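# Rotate the steel cup half a turn under the dial indicator

## Task

Spin the steel cup that sits below the dial indicator by 180 degrees on its fixture, then release it.

## Robot and tools

Robot: two arms, left_arm and right_arm, each with six revolute joints and a parallel two-finger gripper. Bases in the scene frame: left_arm at (+0.014, +0.232, 0) m, quat_wxyz (+0.995, 0, 0, +0.099); right_arm at (+0.047, -0.272, 0) m, quat_wxyz (+1.000, 0, 0, +0.016). Scene frame: origin on the table top midway between the arms, +z up, +x out over the table, left_arm on the +y side. The names left and right do not refer to image sides.

The row. Every motion command uses one row of 14 numbers covering both arms, even when only one moves: left_arm's 6 joints then its opening, then right_arm's 6 joints then its opening. Joint order within each arm: shoulder (joint2), elbow (joint3), waist (joint1), wrist pitch (joint4), wrist yaw (joint5), wrist roll (joint6). Joint entries are offsets in [-1, 1], scaled so 1.0 equals 1.32 rad for the shoulder, 1.276 for the elbow, 1.264 for the waist, 1.83 for wrist pitch, 1.686 for wrist yaw, 2.022 for wrist roll. The opening is absolute, not an offset: +1 fully open, -1 closed. Optionally append 12 numbers from 0 to 1 (left then right, same joint order) that scale each joint's position gain; they persist until rewritten.

Stated joint ranges (rad): waist -2.880 to 2.880, shoulder 0.000 to 3.142, elbow 0.000 to 3.019, wrist pitch -1.693 to 1.571, wrist yaw -1.571 to 1.571, wrist roll -2.094 to 2.094. True ends may sit 0.019 rad either way. An action that would push a joint more than 0.019 rad beyond its range is rejected for both arms; if the first action of a call fails this, or any action is malformed, nothing in the call runs. A joint asked past its real end stops there, and the result may print "joint sent to its limit" (its absence proves nothing).

Tools:
- execute_actions(actions): a list of up to 15 actions; each action is a table of up to 15 rows, one per 1/30 s control step, and a short table repeats its last row to fill 15 steps. Joint offsets in every row are relative to the angles at the start of that action (for a call's first action, the latest reported angles), not to the previous row. An empty list just returns state and images.
- move(target, speed, blocking): target is one 14-number row whose offsets count from the "Joint positions" of the most recent result showing them. All joints travel in sync, so the hand follows a curve; duration 0.5 to 10 s. speed (0.01 to 2 rad/s, default 0.5) caps the joint with the longest path. The paths ignore obstacles and the other arm. Finger openings are sent at the start. blocking=false returns after 0.5 s while motion continues; then other moves and actions are refused until wait or stop shows it ended. The extra "move:" line reports the ending (done, off_target, moving, held, fault), limits=held or limits=none, and each arm's joint farthest from target.
- wait(seconds): 0 to 10 s, arms hold their last command; returns early if a running move ends.
- stop(): brakes a running move; needs stopping room, fingers keep going.
- zoom_image(camera, region): camera is cam_left_wrist or cam_right_wrist (both 504x504); region [x0, y0, x1, y1] in pixels from the top-left, at most 504 by 504.
- read_manual(section): licence texts only, default "licences"; no motion.
- finished_scene(scene): ends the current scene, passing its number; irreversible, reports success.

Results: each gripper's end_effector_position (m) and end_effector_quat_wxyz in the scene frame; this point lies between the pads about 1 cm behind the fingertips, fingers along gripper +z, closing along its y. Printed positions may be off, more at long reach. "Joint positions" and "Joint velocities" list each arm's joints in the order above (rad, rad/s) plus the pad gap (m; 0.094 when open). "Joint targets" shows current drive goals. grip_measured is the opening on the command scale, with a fixed per-gripper error up to about 1 mm. Torques are raw drive outputs with offsets and noise. Action calls also list per-step joint readings; HELD marks steps where an arm was held back. "joint command not followed" means a clearance check altered targets.

Motion details: each joint target stays within a lead of the measured angle (waist 0.264, shoulder 0.32, elbow 0.276, wrist pitch 0.33, wrist yaw 0.186, wrist roll 0.522 rad), and targets are pulled back if they would move the hand over 70 mm from its measured spot, so big offsets take several actions. With zero offsets an arm can sag; re-aim at the desired angles in the first call of a reply, then send zeros, correcting shortfalls.

Gripping: to hold, command about 0.03 below grip_measured; less grips softer. Pad force is about 50 to 62 N, lower on thin parts.

Cautions: nothing may leave the table. Avoid dropping, slipping, slamming or hard pushing; faster moves and targets far beyond contact hit harder. Keep the arms from colliding. Brief tugs on held parts or nudges to loose objects can occur. Holding loads heats motors: MOTOR HOT warns at 85 °C, and at 100 °C the arm goes limp with an OVER-TEMPERATURE FAULT. The robot holds its last command while you compose replies. The goal must still hold when the scene is ended, with the cup released.

Each tool is called as name([rows], argument=value, ...), one row to a line, values as JSON.

## Session

execute_actions(actions=[])

Scene clock: 0.00 s.
left_arm: end_effector_position=(+0.1018, +0.6685, +0.1162) grip_measured=+1.000 end_effector_quat_wxyz=(+0.119, +0.920, +0.067, +0.367) | right_arm: end_effector_position=(+0.5751, -0.1019, +0.3199) grip_measured=+1.000 end_effector_quat_wxyz=(+0.302, +0.317, +0.859, +0.266)
Joint names: [shoulder, elbow, waist, wrist pitch, wrist yaw, wrist roll]
Joint positions: left_arm=[ 1.744  1.241  1.44  -1.367  0.745 -1.53   0.094] | right_arm=[ 1.319  1.246  0.265 -0.671 -0.055  1.026  0.094]
Joint velocities: left_arm=[-0.005 -0.012 -0.005  0.007 -0.007  0.051  0.   ] | right_arm=[ 0.005  0.002 -0.005  0.007 -0.007  0.022  0.   ]
Joint torques (N m, as the arm reports them, + toward a larger angle): no reading
Motor temperatures (°C, as the motors report them): left_arm=[31 34 27 28 29 26] | right_arm=[31 35 27 27 29 26]
Joint targets: left_arm=[1.754 1.257 1.440 -1.368 0.744 -1.530] | right_arm=[1.324 1.269 0.265 -0.668 -0.055 1.026]
Joint stiffness scale: left_arm=[1. 1. 1. 1. 1. 1.] | right_arm=[1. 1. 1. 1. 1. 1.]

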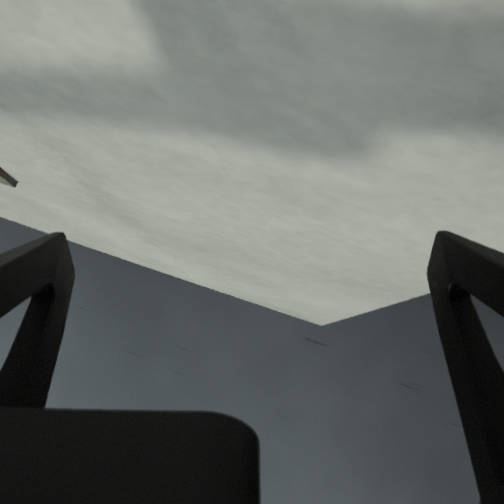

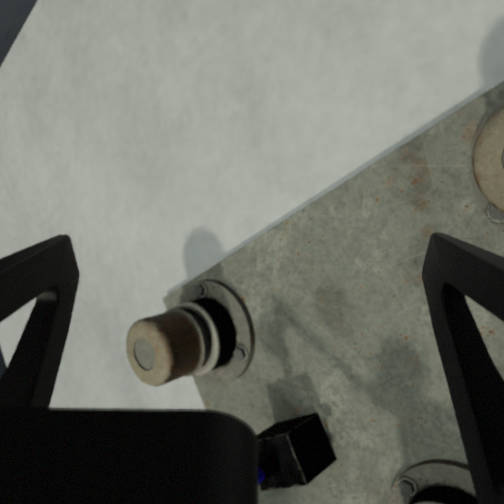

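Scene 1 was solved. The layout is new here, so I'm moving the right arm to an overview pose.

move(target=[0, 0, 0, 0, 0, 0, 1, 0.057, 0.437, -0.19, -0.546, 0.033, 0.278, 1], speed=1.0)

Scene clock: 5.93 s.
left_arm: end_effector_position=(+0.1018, +0.6685, +0.1162) grip_measured=+1.000 end_effector_quat_wxyz=(+0.119, +0.920, +0.067, +0.367) | right_arm: end_effector_position=(+0.4852, -0.2471, +0.4276) grip_measured=+1.000 end_effector_quat_wxyz=(+0.104, +0.679, +0.718, +0.112)
Joint names: [shoulder, elbow, waist, wrist pitch, wrist yaw, wrist roll]
Joint positions: left_arm=[ 1.744  1.241  1.44  -1.367  0.745 -1.53   0.094] | right_arm=[ 1.368  1.763  0.027 -1.658 -0.001  1.572  0.094]
Joint velocities: left_arm=[ 0.005  0.002 -0.015  0.012  0.037  0.037  0.   ] | right_arm=[-0.015  0.002  0.005  0.007 -0.037 -0.037  0.   ]
Joint torques (N m, as the arm reports them, + toward a larger angle): left_arm=[-15.84   8.51   0.22  -0.36   0.57  -0.01] | right_arm=[-6.67 13.84 -1.68  0.23  0.19  0.28]
Motor temperatures (°C, as the motors report them): left_arm=[31 35 27 28 29 26] | right_arm=[32 38 27 27 29 26]
Joint targets: left_arm=[1.744 1.241 1.440 -1.367 0.745 -1.530] | right_arm=[1.394 1.803 0.024 -1.670 0.001 1.588]
Joint stiffness scale: left_arm=[1. 1. 1. 1. 1. 1.] | right_arm=[1. 1. 1. 1. 1. 1.]
move: off_target (right_arm); limits=none; left_arm: farthest joint: the waist, 0.000 radians from its target (0.000 radians at the start); right_arm: farthest joint: the elbow, 0.041 radians from its target (0.558 radians at the start)

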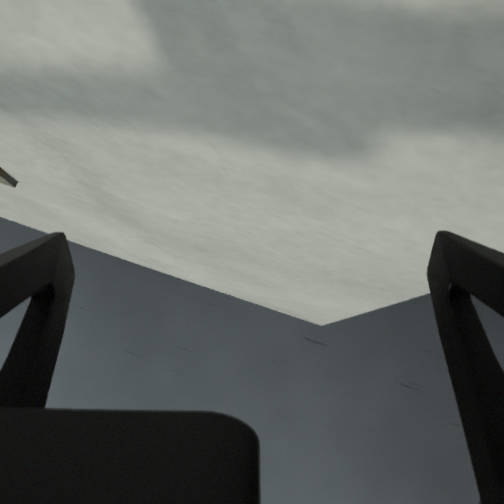

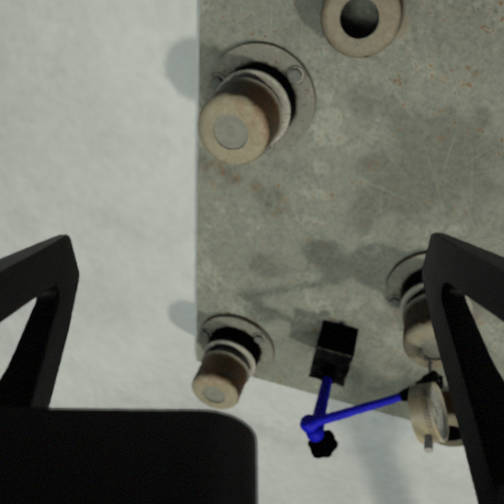

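move(target=[0, 0, 0, 0, 0, 0, 1, 0, 0, 0, 0.76, -0.655, -1.0, 1], speed=1.5)

Scene clock: 20.17 s.
left_arm: end_effector_position=(+0.1018, +0.6685, +0.1162) grip_measured=+1.000 end_effector_quat_wxyz=(+0.119, +0.920, +0.067, +0.367) | right_arm: end_effector_position=(+0.5528, -0.0898, +0.6785) grip_measured=+1.000 end_effector_quat_wxyz=(+0.689, -0.517, +0.456, +0.225)
Joint names: [shoulder, elbow, waist, wrist pitch, wrist yaw, wrist roll]
Joint positions: left_arm=[ 1.744  1.241  1.44  -1.367  0.745 -1.53   0.094] | right_arm=[ 1.368  1.763  0.027 -0.285 -1.102 -0.434  0.094]
Joint velocities: left_arm=[ 0.005  0.002  0.005 -0.017 -0.037 -0.095  0.   ] | right_arm=[-0.005 -0.007 -0.015 -0.022  0.007  0.007  0.   ]
Joint torques (N m, as the arm reports them, + toward a larger angle): left_arm=[-15.84   8.52   0.15  -0.37   0.57  -0.01] | right_arm=[-9.68 10.76 -1.16  2.14 -0.04  0.06]
Motor temperatures (°C, as the motors report them): left_arm=[32 36 27 28 29 26] | right_arm=[32 42 27 27 29 26]
Joint targets: left_arm=[1.744 1.241 1.440 -1.367 0.745 -1.530] | right_arm=[1.368 1.763 0.027 -0.268 -1.106 -0.450]
Joint stiffness scale: left_arm=[1. 1. 1. 1. 1. 1.] | right_arm=[1. 1. 1. 1. 1. 1.]
move: done; limits=none; left_arm: farthest joint: the waist, 0.000 radians from its target (0.000 radians at the start); right_arm: farthest joint: the wrist pitch, 0.018 radians from its target (1.391 radians at the start)

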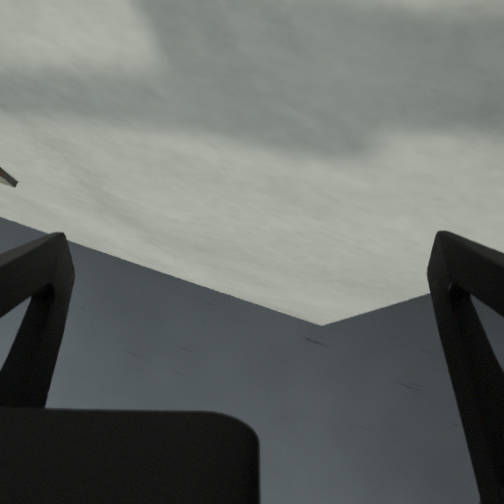

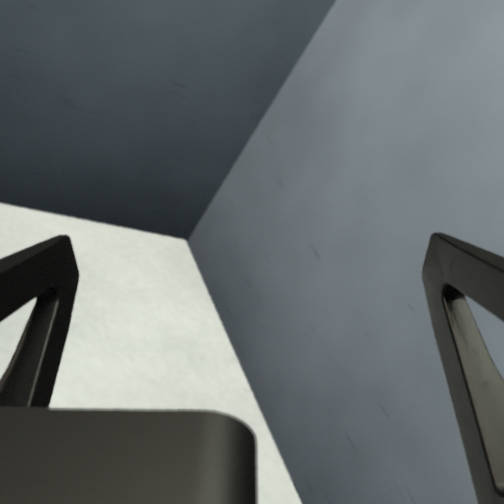

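move(target=[0, 0, 0, 0, 0, 0, 1, -0.179, -0.636, 0, -0.03, 0, -0.2226, 1], speed=1.0)

Scene clock: 24.40 s.
left_arm: end_effector_position=(+0.1018, +0.6685, +0.1162) grip_measured=+1.000 end_effector_quat_wxyz=(+0.119, +0.920, +0.067, +0.367) | right_arm: end_effector_position=(+0.4708, -0.0946, +0.3524) grip_measured=+1.000 end_effector_quat_wxyz=(+0.569, -0.563, +0.545, +0.250)
Joint names: [shoulder, elbow, waist, wrist pitch, wrist yaw, wrist roll]
Joint positions: left_arm=[ 1.744  1.241  1.44  -1.367  0.745 -1.53   0.094] | right_arm=[ 1.147  0.95   0.027 -0.332 -1.102 -0.868  0.094]
Joint velocities: left_arm=[-0.005 -0.002 -0.024 -0.007  0.037 -0.051  0.   ] | right_arm=[-0.015  0.007 -0.034  0.007 -0.037  0.007  0.   ]
Joint torques (N m, as the arm reports them, + toward a larger angle): left_arm=[-15.86   8.52   0.22  -0.36   0.57  -0.01] | right_arm=[-7.71 11.45 -1.18  1.09 -0.31  0.02]
Motor temperatures (°C, as the motors report them): left_arm=[32 36 27 28 29 26] | right_arm=[32 42 27 27 29 26]
Joint targets: left_arm=[1.744 1.241 1.440 -1.367 0.745 -1.530] | right_arm=[1.132 0.951 0.027 -0.340 -1.102 -0.884]
Joint stiffness scale: left_arm=[1. 1. 1. 1. 1. 1.] | right_arm=[1. 1. 1. 1. 1. 1.]
move: done; limits=none; left_arm: farthest joint: the waist, 0.000 radians from its target (0.000 radians at the start); right_arm: farthest joint: the wrist roll, 0.016 radians from its target (0.450 radians at the start)

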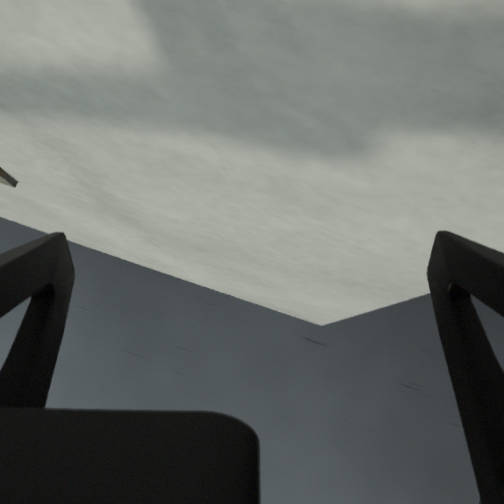

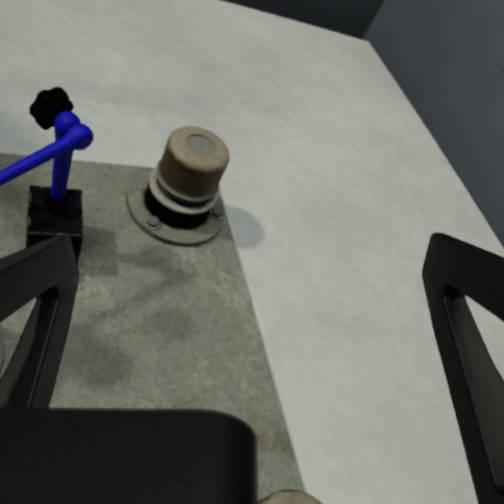

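move(target=[0, 0, 0, 0, 0, 0, 1, 0.2242, -0.1519, 0.3176, 0.0444, -0.002, -0.0164, 1], speed=0.8)

Scene clock: 27.93 s.
left_arm: end_effector_position=(+0.1018, +0.6685, +0.1162) grip_measured=+1.000 end_effector_quat_wxyz=(+0.119, +0.920, +0.067, +0.367) | right_arm: end_effector_position=(+0.3542, +0.0539, +0.1455) grip_measured=+1.000 end_effector_quat_wxyz=(-0.354, +0.631, -0.536, -0.436)
Joint names: [shoulder, elbow, waist, wrist pitch, wrist yaw, wrist roll]
Joint positions: left_arm=[ 1.744  1.241  1.44  -1.367  0.745 -1.53   0.094] | right_arm=[ 1.444  0.748  0.436 -0.266 -1.103 -0.886  0.094]
Joint velocities: left_arm=[ 0.005 -0.007  0.005 -0.007  0.022 -0.037  0.   ] | right_arm=[-0.005 -0.002 -0.024 -0.022  0.007 -0.007  0.   ]
Joint torques (N m, as the arm reports them, + toward a larger angle): left_arm=[-15.86   8.52   0.2   -0.37   0.57  -0.01] | right_arm=[-8.37  9.54 -1.8   1.69 -0.57  0.01]
Motor temperatures (°C, as the motors report them): left_arm=[32 36 27 28 29 26] | right_arm=[32 42 27 27 29 26]
Joint targets: left_arm=[1.744 1.241 1.440 -1.367 0.745 -1.530] | right_arm=[1.443 0.756 0.428 -0.251 -1.105 -0.901]
Joint stiffness scale: left_arm=[1. 1. 1. 1. 1. 1.] | right_arm=[1. 1. 1. 1. 1. 1.]
move: done; limits=none; left_arm: farthest joint: the waist, 0.000 radians from its target (0.000 radians at the start); right_arm: farthest joint: the wrist roll, 0.016 radians from its target (0.033 radians at the start)

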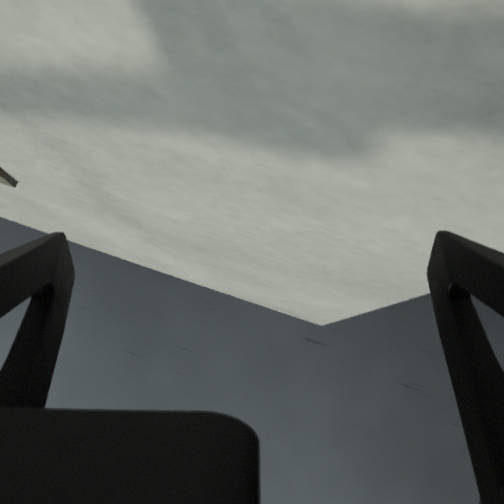

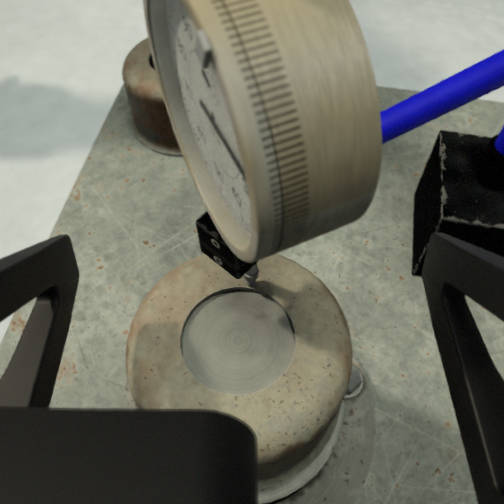

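move(target=[0, 0, 0, 0, 0, 0, 1, 0.1114, -0.0632, -0.0218, 0.1171, -0.0082, -0.0257, 1], speed=0.5)

Scene clock: 61.57 s.
left_arm: end_effector_position=(+0.1018, +0.6685, +0.1162) grip_measured=+1.000 end_effector_quat_wxyz=(+0.119, +0.920, +0.067, +0.367) | right_arm: end_effector_position=(+0.3511, +0.0438, +0.0829) grip_measured=+1.000 end_effector_quat_wxyz=(-0.360, +0.633, -0.531, -0.433)
Joint names: [shoulder, elbow, waist, wrist pitch, wrist yaw, wrist roll]
Joint positions: left_arm=[ 1.744  1.241  1.44  -1.367  0.745 -1.53   0.094] | right_arm=[ 1.579  0.669  0.415 -0.068 -1.114 -0.922  0.094]
Joint velocities: left_arm=[-0.005 -0.007 -0.015 -0.017 -0.007 -0.081  0.   ] | right_arm=[ 0.005 -0.022 -0.005 -0.012  0.007 -0.007  0.   ]
Joint torques (N m, as the arm reports them, + toward a larger angle): left_arm=[-15.83   8.53   0.21  -0.36   0.58  -0.01] | right_arm=[-8.13  7.05 -1.87  1.72 -0.58  0.01]
Motor temperatures (°C, as the motors report them): left_arm=[33 36 27 28 29 26] | right_arm=[33 41 27 27 29 26]
Joint targets: left_arm=[1.744 1.241 1.440 -1.367 0.745 -1.530] | right_arm=[1.591 0.668 0.408 -0.052 -1.117 -0.938]
Joint stiffness scale: left_arm=[1. 1. 1. 1. 1. 1.] | right_arm=[1. 1. 1. 1. 1. 1.]
move: done; limits=none; left_arm: farthest joint: the waist, 0.000 radians from its target (0.000 radians at the start); right_arm: farthest joint: the wrist pitch, 0.016 radians from its target (0.214 radians at the start)

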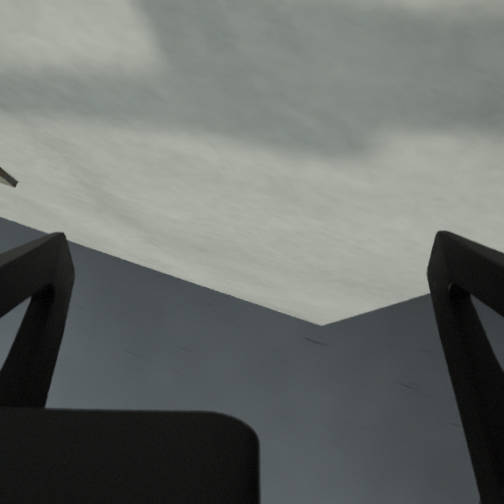

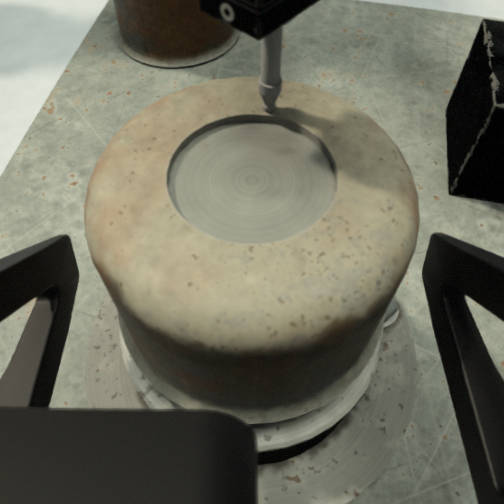

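move(target=[0, 0, 0, 0, 0, 0, 1, 0.0076, -0.0014, 0.0053, 0.0234, 0.001, 0.0045, 1], speed=0.3)

Scene clock: 82.07 s.
left_arm: end_effector_position=(+0.1018, +0.6685, +0.1162) grip_measured=+1.000 end_effector_quat_wxyz=(+0.119, +0.920, +0.067, +0.367) | right_arm: end_effector_position=(+0.3541, +0.0452, +0.0852) grip_measured=+1.000 end_effector_quat_wxyz=(-0.370, +0.636, -0.524, -0.428)
Joint names: [shoulder, elbow, waist, wrist pitch, wrist yaw, wrist roll]
Joint positions: left_arm=[ 1.744  1.241  1.44  -1.367  0.745 -1.53   0.094] | right_arm=[ 1.579  0.669  0.415 -0.041 -1.114 -0.923  0.094]
Joint velocities: left_arm=[ 0.005 -0.027 -0.005 -0.002 -0.066  0.037  0.   ] | right_arm=[-0.005 -0.012 -0.005 -0.002 -0.037  0.007  0.   ]
Joint torques (N m, as the arm reports them, + toward a larger angle): left_arm=[-15.82   8.51   0.17  -0.37   0.58  -0.01] | right_arm=[-8.52  6.98 -0.61  1.67 -0.44  0.28]
Motor temperatures (°C, as the motors report them): left_arm=[33 37 27 28 29 26] | right_arm=[33 39 27 27 29 26]
Joint targets: left_arm=[1.744 1.241 1.440 -1.367 0.745 -1.530] | right_arm=[1.589 0.667 0.422 -0.025 -1.113 -0.913]
Joint stiffness scale: left_arm=[1. 1. 1. 1. 1. 1.] | right_arm=[1. 1. 1. 1. 1. 1.]
move: done; limits=none; left_arm: farthest joint: the waist, 0.000 radians from its target (0.000 radians at the start); right_arm: farthest joint: the wrist pitch, 0.015 radians from its target (0.043 radians at the start)

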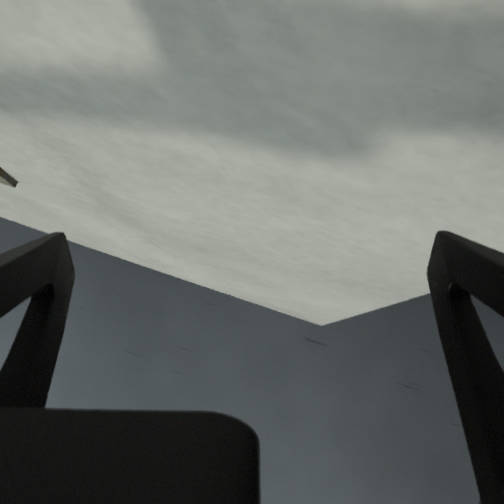

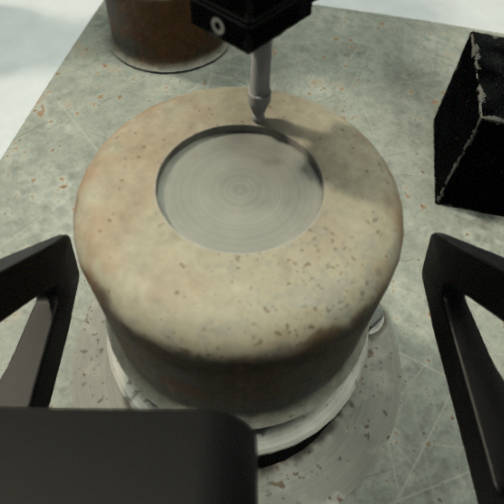

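move(target=[0, 0, 0, 0, 0, 0, 1, 0.0076, 0, 0.0172, 0.0087, 0.0051, 0.0198, 1], speed=0.3)

Scene clock: 84.97 s.
left_arm: end_effector_position=(+0.1018, +0.6685, +0.1162) grip_measured=+1.000 end_effector_quat_wxyz=(+0.119, +0.920, +0.067, +0.367) | right_arm: end_effector_position=(+0.3500, +0.0495, +0.0846) grip_measured=+1.000 end_effector_quat_wxyz=(-0.362, +0.634, -0.529, -0.433)
Joint names: [shoulder, elbow, waist, wrist pitch, wrist yaw, wrist roll]
Joint positions: left_arm=[ 1.744  1.241  1.44  -1.367  0.745 -1.53   0.094] | right_arm=[ 1.579  0.669  0.43  -0.04  -1.11  -0.898  0.094]
Joint velocities: left_arm=[-0.015  0.017 -0.005  0.007 -0.022 -0.022  0.   ] | right_arm=[-0.005 -0.017 -0.005 -0.027 -0.022  0.022  0.   ]
Joint torques (N m, as the arm reports them, + toward a larger angle): left_arm=[-15.85   8.51   0.22  -0.36   0.58  -0.01] | right_arm=[-8.19  7.1  -0.52  1.72 -0.34  0.37]
Motor temperatures (°C, as the motors report them): left_arm=[33 37 27 28 29 26] | right_arm=[33 39 27 27 29 26]
Joint targets: left_arm=[1.744 1.241 1.440 -1.367 0.745 -1.530] | right_arm=[1.589 0.669 0.437 -0.024 -1.106 -0.882]
Joint stiffness scale: left_arm=[1. 1. 1. 1. 1. 1.] | right_arm=[1. 1. 1. 1. 1. 1.]
move: done; limits=none; left_arm: farthest joint: the waist, 0.000 radians from its target (0.000 radians at the start); right_arm: farthest joint: the wrist pitch, 0.015 radians from its target (0.015 radians at the start)

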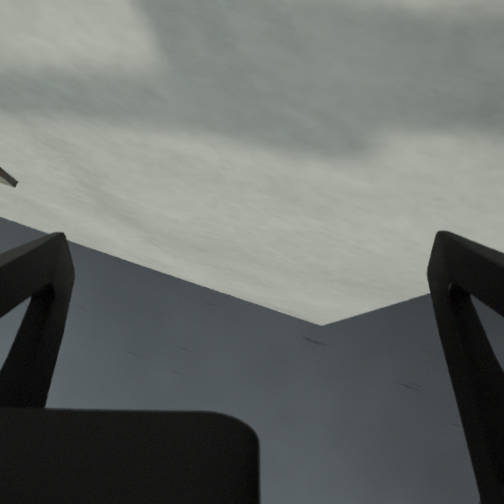

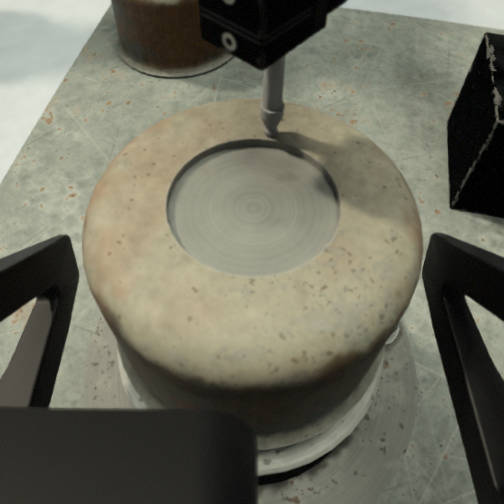

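move(target=[0, 0, 0, 0, 0, 0, 1, 0.0076, 0, 0.0055, 0.0087, 0.0024, 0.0079, 0.3], speed=0.3)

Scene clock: 87.80 s.
left_arm: end_effector_position=(+0.1018, +0.6685, +0.1162) grip_measured=+1.000 end_effector_quat_wxyz=(+0.119, +0.920, +0.067, +0.367) | right_arm: end_effector_position=(+0.3502, +0.0495, +0.0846) grip_measured=+0.462 end_effector_quat_wxyz=(-0.362, +0.634, -0.529, -0.433)
Joint names: [shoulder, elbow, waist, wrist pitch, wrist yaw, wrist roll]
Joint positions: left_arm=[ 1.744  1.241  1.44  -1.367  0.745 -1.53   0.094] | right_arm=[ 1.579  0.669  0.43  -0.04  -1.109 -0.898  0.069]
Joint velocities: left_arm=[ 0.005  0.012  0.005 -0.007 -0.022 -0.081  0.   ] | right_arm=[-0.024 -0.007 -0.005 -0.002  0.037  0.007  0.   ]
Joint torques (N m, as the arm reports them, + toward a larger angle): left_arm=[-15.87   8.51   0.18  -0.36   0.58  -0.01] | right_arm=[-8.34  7.18 -0.75  1.71 -0.37  0.34]
Motor temperatures (°C, as the motors report them): left_arm=[33 37 27 28 29 26] | right_arm=[33 39 27 27 29 26]
Joint targets: left_arm=[1.744 1.241 1.440 -1.367 0.745 -1.530] | right_arm=[1.589 0.669 0.436 -0.024 -1.106 -0.882]
Joint stiffness scale: left_arm=[1. 1. 1. 1. 1. 1.] | right_arm=[1. 1. 1. 1. 1. 1.]
move: done; limits=none; left_arm: farthest joint: the waist, 0.000 radians from its target (0.000 radians at the start); right_arm: farthest joint: the wrist pitch, 0.016 radians from its target (0.016 radians at the start)

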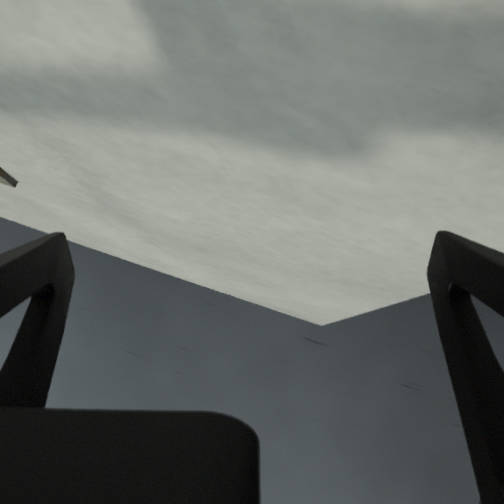

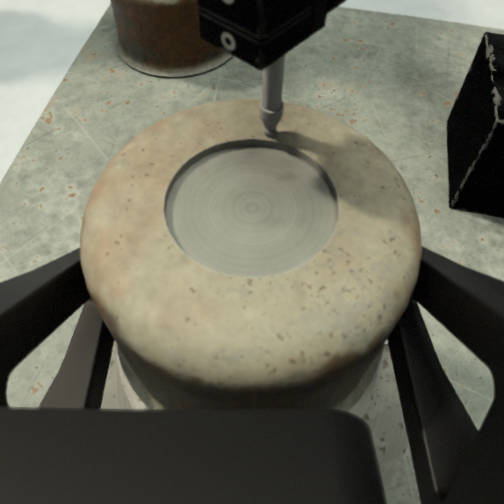

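move(target=[0, 0, 0, 0, 0, 0, 1, -0.0363, -0.0779, 0.0111, 0.1483, 0.0725, 0.1227, 0.4], speed=0.4)

Scene clock: 95.20 s.
left_arm: end_effector_position=(+0.1018, +0.6685, +0.1162) grip_measured=+1.000 end_effector_quat_wxyz=(+0.119, +0.920, +0.067, +0.367) | right_arm: end_effector_position=(+0.3509, +0.0491, +0.0842) grip_measured=+0.462 end_effector_quat_wxyz=(-0.390, +0.597, -0.571, -0.407)
Joint names: [shoulder, elbow, waist, wrist pitch, wrist yaw, wrist roll]
Joint positions: left_arm=[ 1.744  1.241  1.44  -1.367  0.745 -1.53   0.094] | right_arm=[ 1.54   0.577  0.449  0.215 -1.003 -0.665  0.069]
Joint velocities: left_arm=[ 0.015  0.012 -0.005  0.027  0.022  0.051  0.   ] | right_arm=[-0.005 -0.002 -0.005 -0.017 -0.007 -0.022  0.001]
Joint torques (N m, as the arm reports them, + toward a larger angle): left_arm=[-15.9    8.53   0.22  -0.37   0.57  -0.01] | right_arm=[-9.23  6.27 -1.79  2.02  0.19  0.37]
Motor temperatures (°C, as the motors report them): left_arm=[33 37 27 28 29 26] | right_arm=[33 39 27 27 29 26]
Joint targets: left_arm=[1.744 1.241 1.440 -1.367 0.745 -1.530] | right_arm=[1.531 0.570 0.443 0.231 -0.987 -0.649]
Joint stiffness scale: left_arm=[1. 1. 1. 1. 1. 1.] | right_arm=[1. 1. 1. 1. 1. 1.]
move: done; limits=none; left_arm: farthest joint: the waist, 0.000 radians from its target (0.000 radians at the start); right_arm: farthest joint: the wrist pitch, 0.017 radians from its target (0.271 radians at the start)

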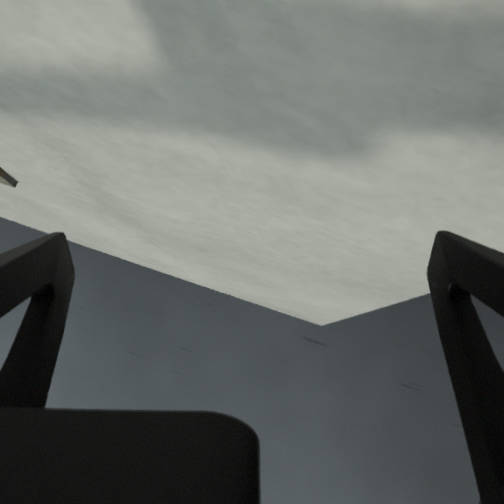

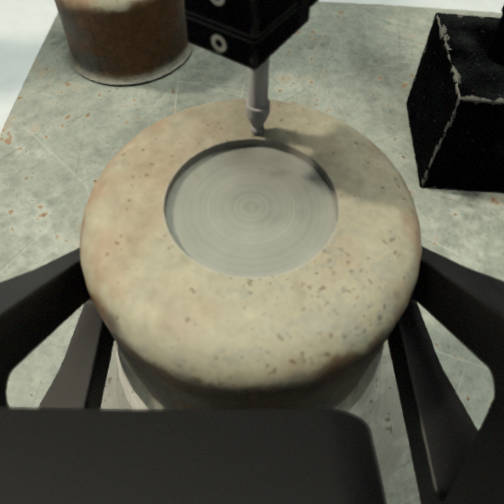

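move(target=[0, 0, 0, 0, 0, 0, 1, -0.027, -0.0625, 0.0191, 0.1104, 0.082, 0.0933, 0.4], speed=0.5)

Scene clock: 98.30 s.
left_arm: end_effector_position=(+0.1018, +0.6685, +0.1162) grip_measured=+1.000 end_effector_quat_wxyz=(+0.119, +0.920, +0.067, +0.367) | right_arm: end_effector_position=(+0.3507, +0.0491, +0.0841) grip_measured=+0.462 end_effector_quat_wxyz=(+0.415, -0.558, +0.609, +0.381)
Joint names: [shoulder, elbow, waist, wrist pitch, wrist yaw, wrist roll]
Joint positions: left_arm=[ 1.744  1.241  1.44  -1.367  0.745 -1.53   0.094] | right_arm=[ 1.513  0.505  0.479  0.399 -0.879 -0.493  0.069]
Joint velocities: left_arm=[-0.005  0.002 -0.005 -0.007 -0.022 -0.066  0.   ] | right_arm=[ 0.005 -0.002 -0.015  0.002 -0.007 -0.095  0.002]
Joint torques (N m, as the arm reports them, + toward a larger angle): left_arm=[-15.87   8.52   0.2   -0.36   0.58  -0.01] | right_arm=[-8.48  6.06 -1.58  2.25  0.18  0.33]
Motor temperatures (°C, as the motors report them): left_arm=[33 37 27 28 29 26] | right_arm=[33 39 27 27 29 26]
Joint targets: left_arm=[1.744 1.241 1.440 -1.367 0.745 -1.530] | right_arm=[1.504 0.497 0.474 0.417 -0.865 -0.477]
Joint stiffness scale: left_arm=[1. 1. 1. 1. 1. 1.] | right_arm=[1. 1. 1. 1. 1. 1.]
move: done; limits=none; left_arm: farthest joint: the waist, 0.000 radians from its target (0.000 radians at the start); right_arm: farthest joint: the wrist pitch, 0.018 radians from its target (0.202 radians at the start)

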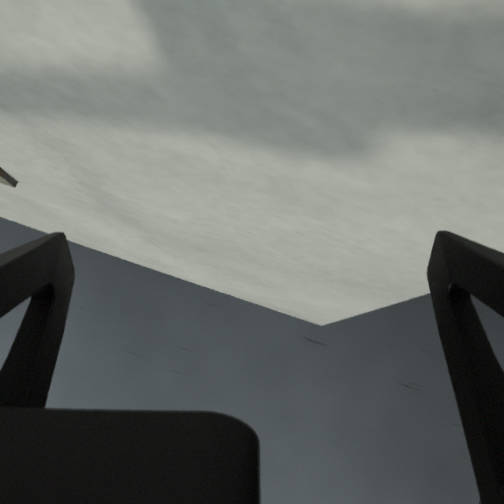

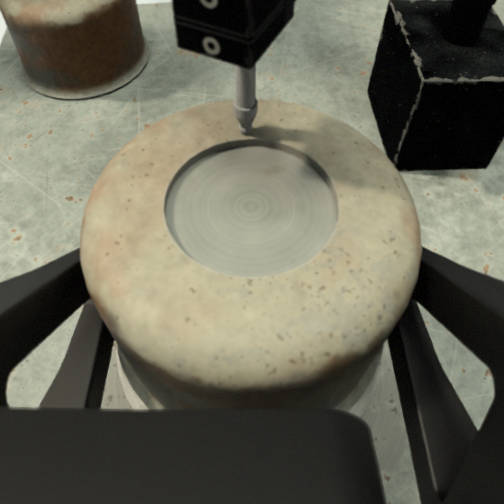

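move(target=[0, 0, 0, 0, 0, 0, 1, -0.0381, -0.0865, 0.0681, 0.1315, 0.1908, 0.1262, 0.4], speed=0.5)

Scene clock: 101.63 s.
left_arm: end_effector_position=(+0.1018, +0.6685, +0.1162) grip_measured=+1.000 end_effector_quat_wxyz=(+0.119, +0.920, +0.067, +0.367) | right_arm: end_effector_position=(+0.3510, +0.0493, +0.0839) grip_measured=+0.462 end_effector_quat_wxyz=(+0.461, -0.474, +0.677, +0.324)
Joint names: [shoulder, elbow, waist, wrist pitch, wrist yaw, wrist roll]
Joint positions: left_arm=[ 1.744  1.241  1.44  -1.367  0.745 -1.53   0.094] | right_arm=[ 1.473  0.403  0.572  0.62  -0.571 -0.253  0.069]
Joint velocities: left_arm=[-0.005 -0.002 -0.015 -0.017 -0.051 -0.066  0.   ] | right_arm=[-0.015 -0.017 -0.005 -0.012 -0.037 -0.007 -0.001]
Joint torques (N m, as the arm reports them, + toward a larger angle): left_arm=[-15.86   8.54   0.24  -0.36   0.57  -0.01] | right_arm=[-7.56  5.65 -1.69  2.58  0.32  0.33]
Motor temperatures (°C, as the motors report them): left_arm=[33 37 27 28 29 26] | right_arm=[33 38 27 27 29 26]
Joint targets: left_arm=[1.744 1.241 1.440 -1.367 0.745 -1.530] | right_arm=[1.463 0.395 0.566 0.639 -0.558 -0.237]
Joint stiffness scale: left_arm=[1. 1. 1. 1. 1. 1.] | right_arm=[1. 1. 1. 1. 1. 1.]
move: done; limits=none; left_arm: farthest joint: the waist, 0.000 radians from its target (0.000 radians at the start); right_arm: farthest joint: the wrist pitch, 0.020 radians from its target (0.241 radians at the start)

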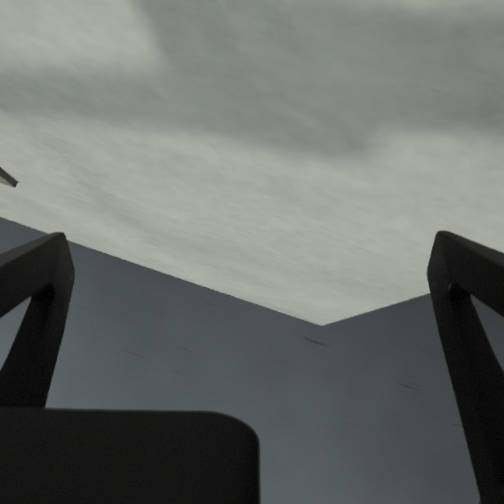

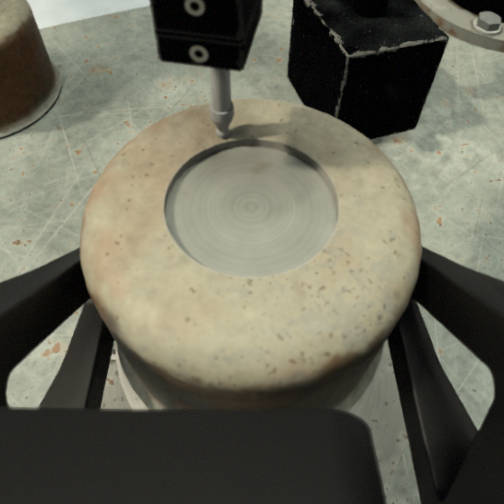

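move(target=[0, 0, 0, 0, 0, 0, 1, -0.0269, -0.0496, 0.0972, 0.0632, 0.2214, 0.0913, 0.4], speed=0.5)

Scene clock: 104.77 s.
left_arm: end_effector_position=(+0.1018, +0.6685, +0.1162) grip_measured=+1.000 end_effector_quat_wxyz=(+0.119, +0.920, +0.067, +0.367) | right_arm: end_effector_position=(+0.3515, +0.0492, +0.0839) grip_measured=+0.462 end_effector_quat_wxyz=(+0.500, -0.381, +0.733, +0.260)
Joint names: [shoulder, elbow, waist, wrist pitch, wrist yaw, wrist roll]
Joint positions: left_arm=[ 1.744  1.241  1.44  -1.367  0.745 -1.53   0.094] | right_arm=[ 1.449  0.35   0.7    0.716 -0.212 -0.084  0.069]
Joint velocities: left_arm=[ 0.005 -0.012 -0.005  0.027 -0.007  0.037  0.   ] | right_arm=[-0.005 -0.012 -0.015 -0.012 -0.022 -0.007 -0.   ]
Joint torques (N m, as the arm reports them, + toward a larger angle): left_arm=[-15.86   8.52   0.19  -0.36   0.57  -0.01] | right_arm=[-7.12  5.33 -1.63  2.67  0.48  0.34]
Motor temperatures (°C, as the motors report them): left_arm=[33 37 27 28 29 26] | right_arm=[33 38 27 27 29 26]
Joint targets: left_arm=[1.744 1.241 1.440 -1.367 0.745 -1.530] | right_arm=[1.437 0.340 0.695 0.735 -0.197 -0.068]
Joint stiffness scale: left_arm=[1. 1. 1. 1. 1. 1.] | right_arm=[1. 1. 1. 1. 1. 1.]
move: done; limits=none; left_arm: farthest joint: the waist, 0.000 radians from its target (0.000 radians at the start); right_arm: farthest joint: the wrist pitch, 0.019 radians from its target (0.116 radians at the start)

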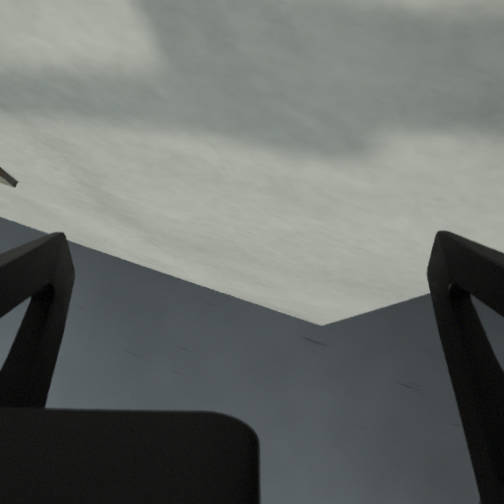

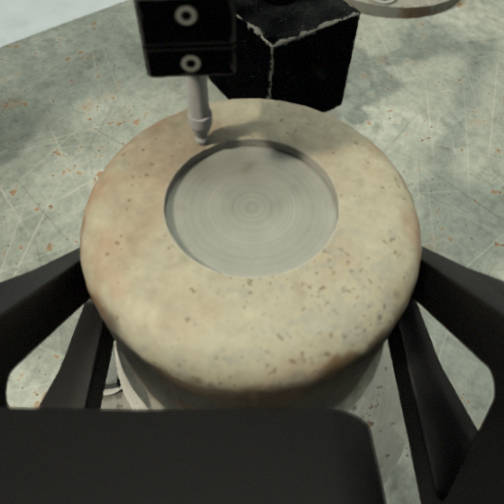

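move(target=[0, 0, 0, 0, 0, 0, 1, -0.01, -0.0107, 0.1124, 0.0139, 0.2356, 0.082, 0.4], speed=0.5)

Scene clock: 108.10 s.
left_arm: end_effector_position=(+0.1018, +0.6685, +0.1162) grip_measured=+1.000 end_effector_quat_wxyz=(+0.119, +0.920, +0.067, +0.367) | right_arm: end_effector_position=(+0.3516, +0.0485, +0.0846) grip_measured=+0.462 end_effector_quat_wxyz=(+0.530, -0.284, +0.776, +0.193)
Joint names: [shoulder, elbow, waist, wrist pitch, wrist yaw, wrist roll]
Joint positions: left_arm=[ 1.744  1.241  1.44  -1.367  0.745 -1.53   0.094] | right_arm=[1.444 0.345 0.845 0.72  0.164 0.063 0.069]
Joint velocities: left_arm=[ 0.015 -0.002 -0.005 -0.017  0.066  0.022  0.   ] | right_arm=[-0.024  0.007 -0.005 -0.017  0.051 -0.007 -0.   ]
Joint torques (N m, as the arm reports them, + toward a larger angle): left_arm=[-15.83   8.52   0.2   -0.37   0.58  -0.01] | right_arm=[-6.84  5.47 -1.51  2.83  0.78  0.36]
Motor temperatures (°C, as the motors report them): left_arm=[33 37 27 28 29 26] | right_arm=[33 38 27 27 29 26]
Joint targets: left_arm=[1.744 1.241 1.440 -1.367 0.745 -1.530] | right_arm=[1.436 0.336 0.842 0.742 0.185 0.082]
Joint stiffness scale: left_arm=[1. 1. 1. 1. 1. 1.] | right_arm=[1. 1. 1. 1. 1. 1.]
move: off_target (right_arm); limits=none; left_arm: farthest joint: the waist, 0.000 radians from its target (0.000 radians at the start); right_arm: farthest joint: the wrist pitch, 0.021 radians from its target (0.025 radians at the start)

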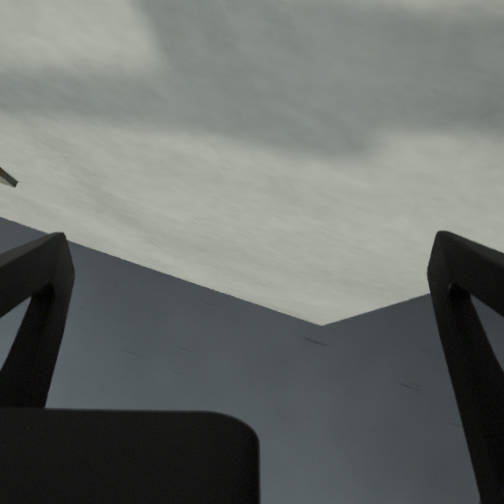

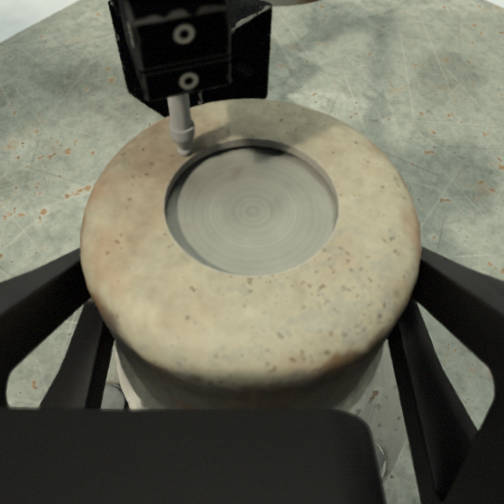

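move(target=[0, 0, 0, 0, 0, 0, 1, 0.0213, 0.0397, 0.1035, -0.0484, 0.2335, 0.0933, 0.4], speed=0.4)

Scene clock: 125.30 s.
left_arm: end_effector_position=(+0.1018, +0.6685, +0.1162) grip_measured=+1.000 end_effector_quat_wxyz=(+0.119, +0.920, +0.067, +0.367) | right_arm: end_effector_position=(+0.3525, +0.0484, +0.0870) grip_measured=+0.462 end_effector_quat_wxyz=(+0.553, -0.177, +0.805, +0.123)
Joint names: [shoulder, elbow, waist, wrist pitch, wrist yaw, wrist roll]
Joint positions: left_arm=[ 1.744  1.241  1.44  -1.367  0.745 -1.53   0.094] | right_arm=[1.463 0.393 0.977 0.643 0.53  0.228 0.069]
Joint velocities: left_arm=[-0.005 -0.002 -0.005 -0.002 -0.007 -0.022  0.   ] | right_arm=[-0.005 -0.007 -0.005  0.002 -0.037 -0.022  0.   ]
Joint torques (N m, as the arm reports them, + toward a larger angle): left_arm=[-15.83   8.52   0.19  -0.36   0.58  -0.01] | right_arm=[-6.07  6.84 -1.39  1.25  1.11  0.41]
Motor temperatures (°C, as the motors report them): left_arm=[33 37 27 28 29 26] | right_arm=[33 38 27 27 30 26]
Joint targets: left_arm=[1.744 1.241 1.440 -1.367 0.745 -1.530] | right_arm=[1.472 0.396 0.976 0.632 0.558 0.251]
Joint stiffness scale: left_arm=[1. 1. 1. 1. 1. 1.] | right_arm=[1. 1. 1. 1. 1. 1.]
move: off_target (right_arm); limits=none; left_arm: farthest joint: the waist, 0.000 radians from its target (0.000 radians at the start); right_arm: farthest joint: the wrist yaw, 0.027 radians from its target (0.393 radians at the start)

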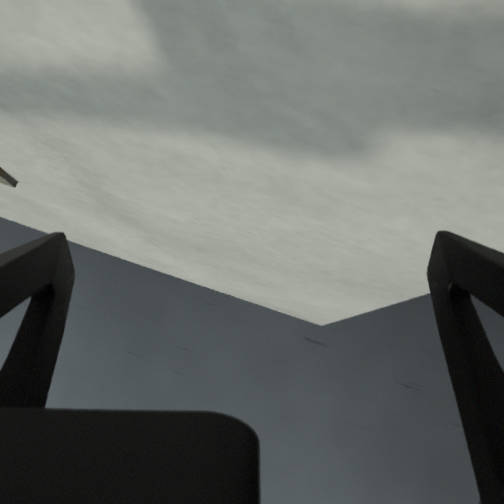

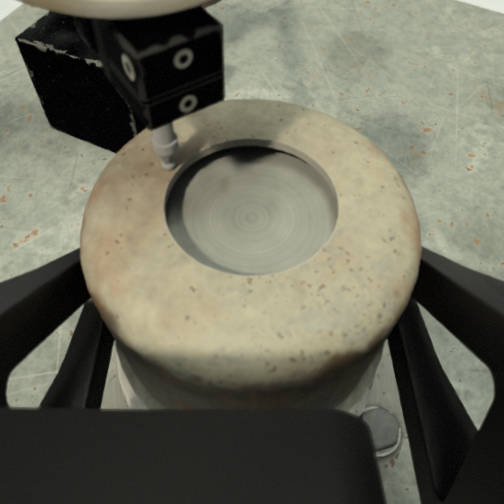

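The view here already matches the end pose that was safe in scene 1. That means the dial assembly is rotated about 15° toward this side in this scene, so I'll stop this pass here rather than risk the camera housing hitting the dial. The cup has turned about 75° so far. I'll release and regrasp for the rest.

move(target=[0, 0, 0, 0, 0, 0, 1, 0.0068, 0, 0, 0, 0, 0, 1], speed=0.3)

Scene clock: 131.57 s.
left_arm: end_effector_position=(+0.1018, +0.6685, +0.1162) grip_measured=+1.000 end_effector_quat_wxyz=(+0.119, +0.920, +0.067, +0.367) | right_arm: end_effector_position=(+0.3523, +0.0485, +0.0867) grip_measured=+1.000 end_effector_quat_wxyz=(+0.553, -0.178, +0.805, +0.123)
Joint names: [shoulder, elbow, waist, wrist pitch, wrist yaw, wrist roll]
Joint positions: left_arm=[ 1.744  1.241  1.44  -1.367  0.745 -1.53   0.094] | right_arm=[1.463 0.392 0.977 0.643 0.529 0.228 0.094]
Joint velocities: left_arm=[ 0.015 -0.002 -0.005  0.017  0.022 -0.022  0.   ] | right_arm=[-0.005 -0.007 -0.005  0.007 -0.007 -0.022  0.   ]
Joint torques (N m, as the arm reports them, + toward a larger angle): left_arm=[-15.85   8.52   0.22  -0.37   0.57  -0.01] | right_arm=[-5.85  6.46 -1.23  1.81  0.22  0.18]
Motor temperatures (°C, as the motors report them): left_arm=[33 37 27 28 29 26] | right_arm=[33 38 27 27 30 26]
Joint targets: left_arm=[1.744 1.241 1.440 -1.367 0.745 -1.530] | right_arm=[1.472 0.393 0.977 0.643 0.530 0.228]
Joint stiffness scale: left_arm=[1. 1. 1. 1. 1. 1.] | right_arm=[1. 1. 1. 1. 1. 1.]
move: done; limits=none; left_arm: farthest joint: the waist, 0.000 radians from its target (0.000 radians at the start); right_arm: farthest joint: the shoulder, 0.009 radians from its target (0.009 radians at the start)

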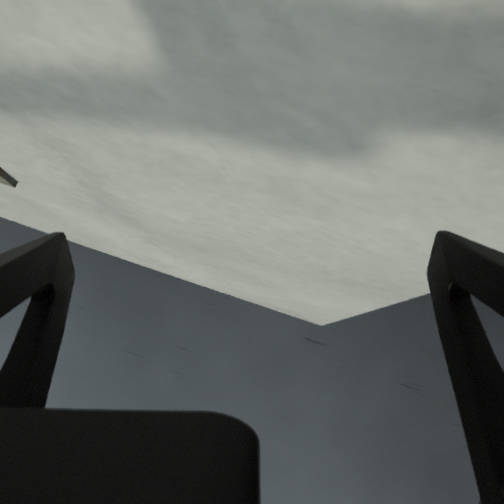

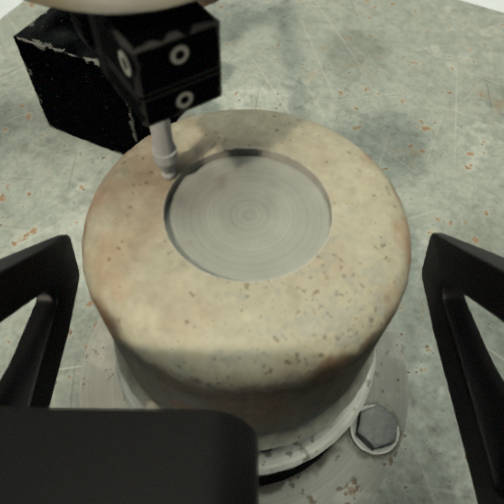

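execute_actions(actions=[])

Scene clock: 143.27 s.
left_arm: end_effector_position=(+0.1018, +0.6685, +0.1162) grip_measured=+1.000 end_effector_quat_wxyz=(+0.119, +0.920, +0.067, +0.367) | right_arm: end_effector_position=(+0.3523, +0.0485, +0.0867) grip_measured=+1.000 end_effector_quat_wxyz=(+0.553, -0.178, +0.805, +0.123)
Joint names: [shoulder, elbow, waist, wrist pitch, wrist yaw, wrist roll]
Joint positions: left_arm=[ 1.744  1.241  1.44  -1.367  0.745 -1.53   0.094] | right_arm=[1.463 0.392 0.977 0.643 0.529 0.228 0.094]
Joint velocities: left_arm=[ 0.005  0.002 -0.015  0.017  0.022  0.007  0.   ] | right_arm=[-0.005 -0.022  0.015  0.007  0.022  0.051  0.   ]
Joint torques (N m, as the arm reports them, + toward a larger angle): left_arm=[-15.85   8.52   0.21  -0.36   0.57  -0.01] | right_arm=[-5.92  6.51 -1.15  1.73  0.22  0.17]
Motor temperatures (°C, as the motors report them): left_arm=[33 36 27 28 29 26] | right_arm=[33 38 27 27 30 26]
Joint targets: left_arm=[1.744 1.241 1.440 -1.367 0.745 -1.530] | right_arm=[1.472 0.393 0.977 0.643 0.530 0.228]
Joint stiffness scale: left_arm=[1. 1. 1. 1. 1. 1.] | right_arm=[1. 1. 1. 1. 1. 1.]

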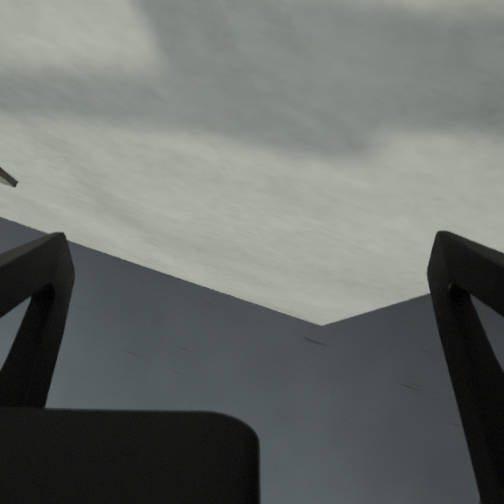

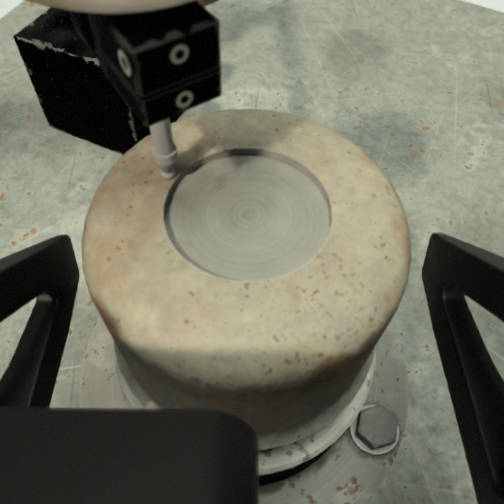

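move(target=[0,0,0,0,0,0,1,-0.0259,-0.0413,-0.1067,0.0549,-0.2176,-0.0886,1], speed=0.6)

Scene clock: 147.27 s.
left_arm: end_effector_position=(+0.1018, +0.6685, +0.1162) grip_measured=+1.000 end_effector_quat_wxyz=(+0.119, +0.920, +0.067, +0.367) | right_arm: end_effector_position=(+0.3515, +0.0504, +0.0867) grip_measured=+1.000 end_effector_quat_wxyz=(+0.532, -0.283, +0.774, +0.195)
Joint names: [shoulder, elbow, waist, wrist pitch, wrist yaw, wrist roll]
Joint positions: left_arm=[ 1.744  1.241  1.44  -1.367  0.745 -1.53   0.094] | right_arm=[1.443 0.348 0.848 0.724 0.166 0.065 0.094]
Joint velocities: left_arm=[-0.005 -0.022 -0.005 -0.022 -0.051 -0.022  0.   ] | right_arm=[-0.005 -0.002 -0.005  0.002 -0.037 -0.081  0.   ]
Joint torques (N m, as the arm reports them, + toward a larger angle): left_arm=[-15.84   8.53   0.2   -0.36   0.57  -0.01] | right_arm=[-7.38  5.67 -1.74  2.71 -0.04  0.02]
Motor temperatures (°C, as the motors report them): left_arm=[33 36 27 28 29 26] | right_arm=[33 38 27 27 29 26]
Joint targets: left_arm=[1.744 1.241 1.440 -1.367 0.745 -1.530] | right_arm=[1.429 0.340 0.842 0.743 0.162 0.049]
Joint stiffness scale: left_arm=[1. 1. 1. 1. 1. 1.] | right_arm=[1. 1. 1. 1. 1. 1.]
move: done; limits=none; left_arm: farthest joint: the waist, 0.000 radians from its target (0.000 radians at the start); right_arm: farthest joint: the wrist pitch, 0.019 radians from its target (0.101 radians at the start)

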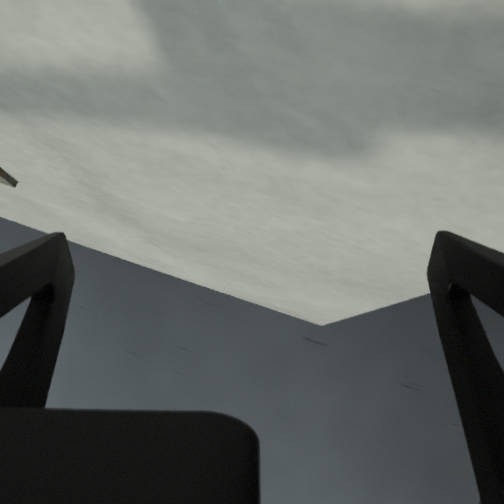

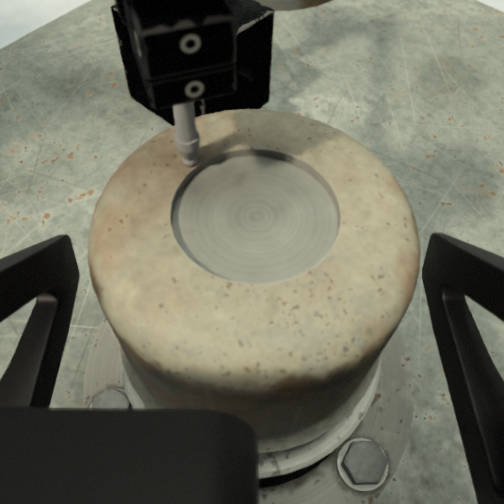

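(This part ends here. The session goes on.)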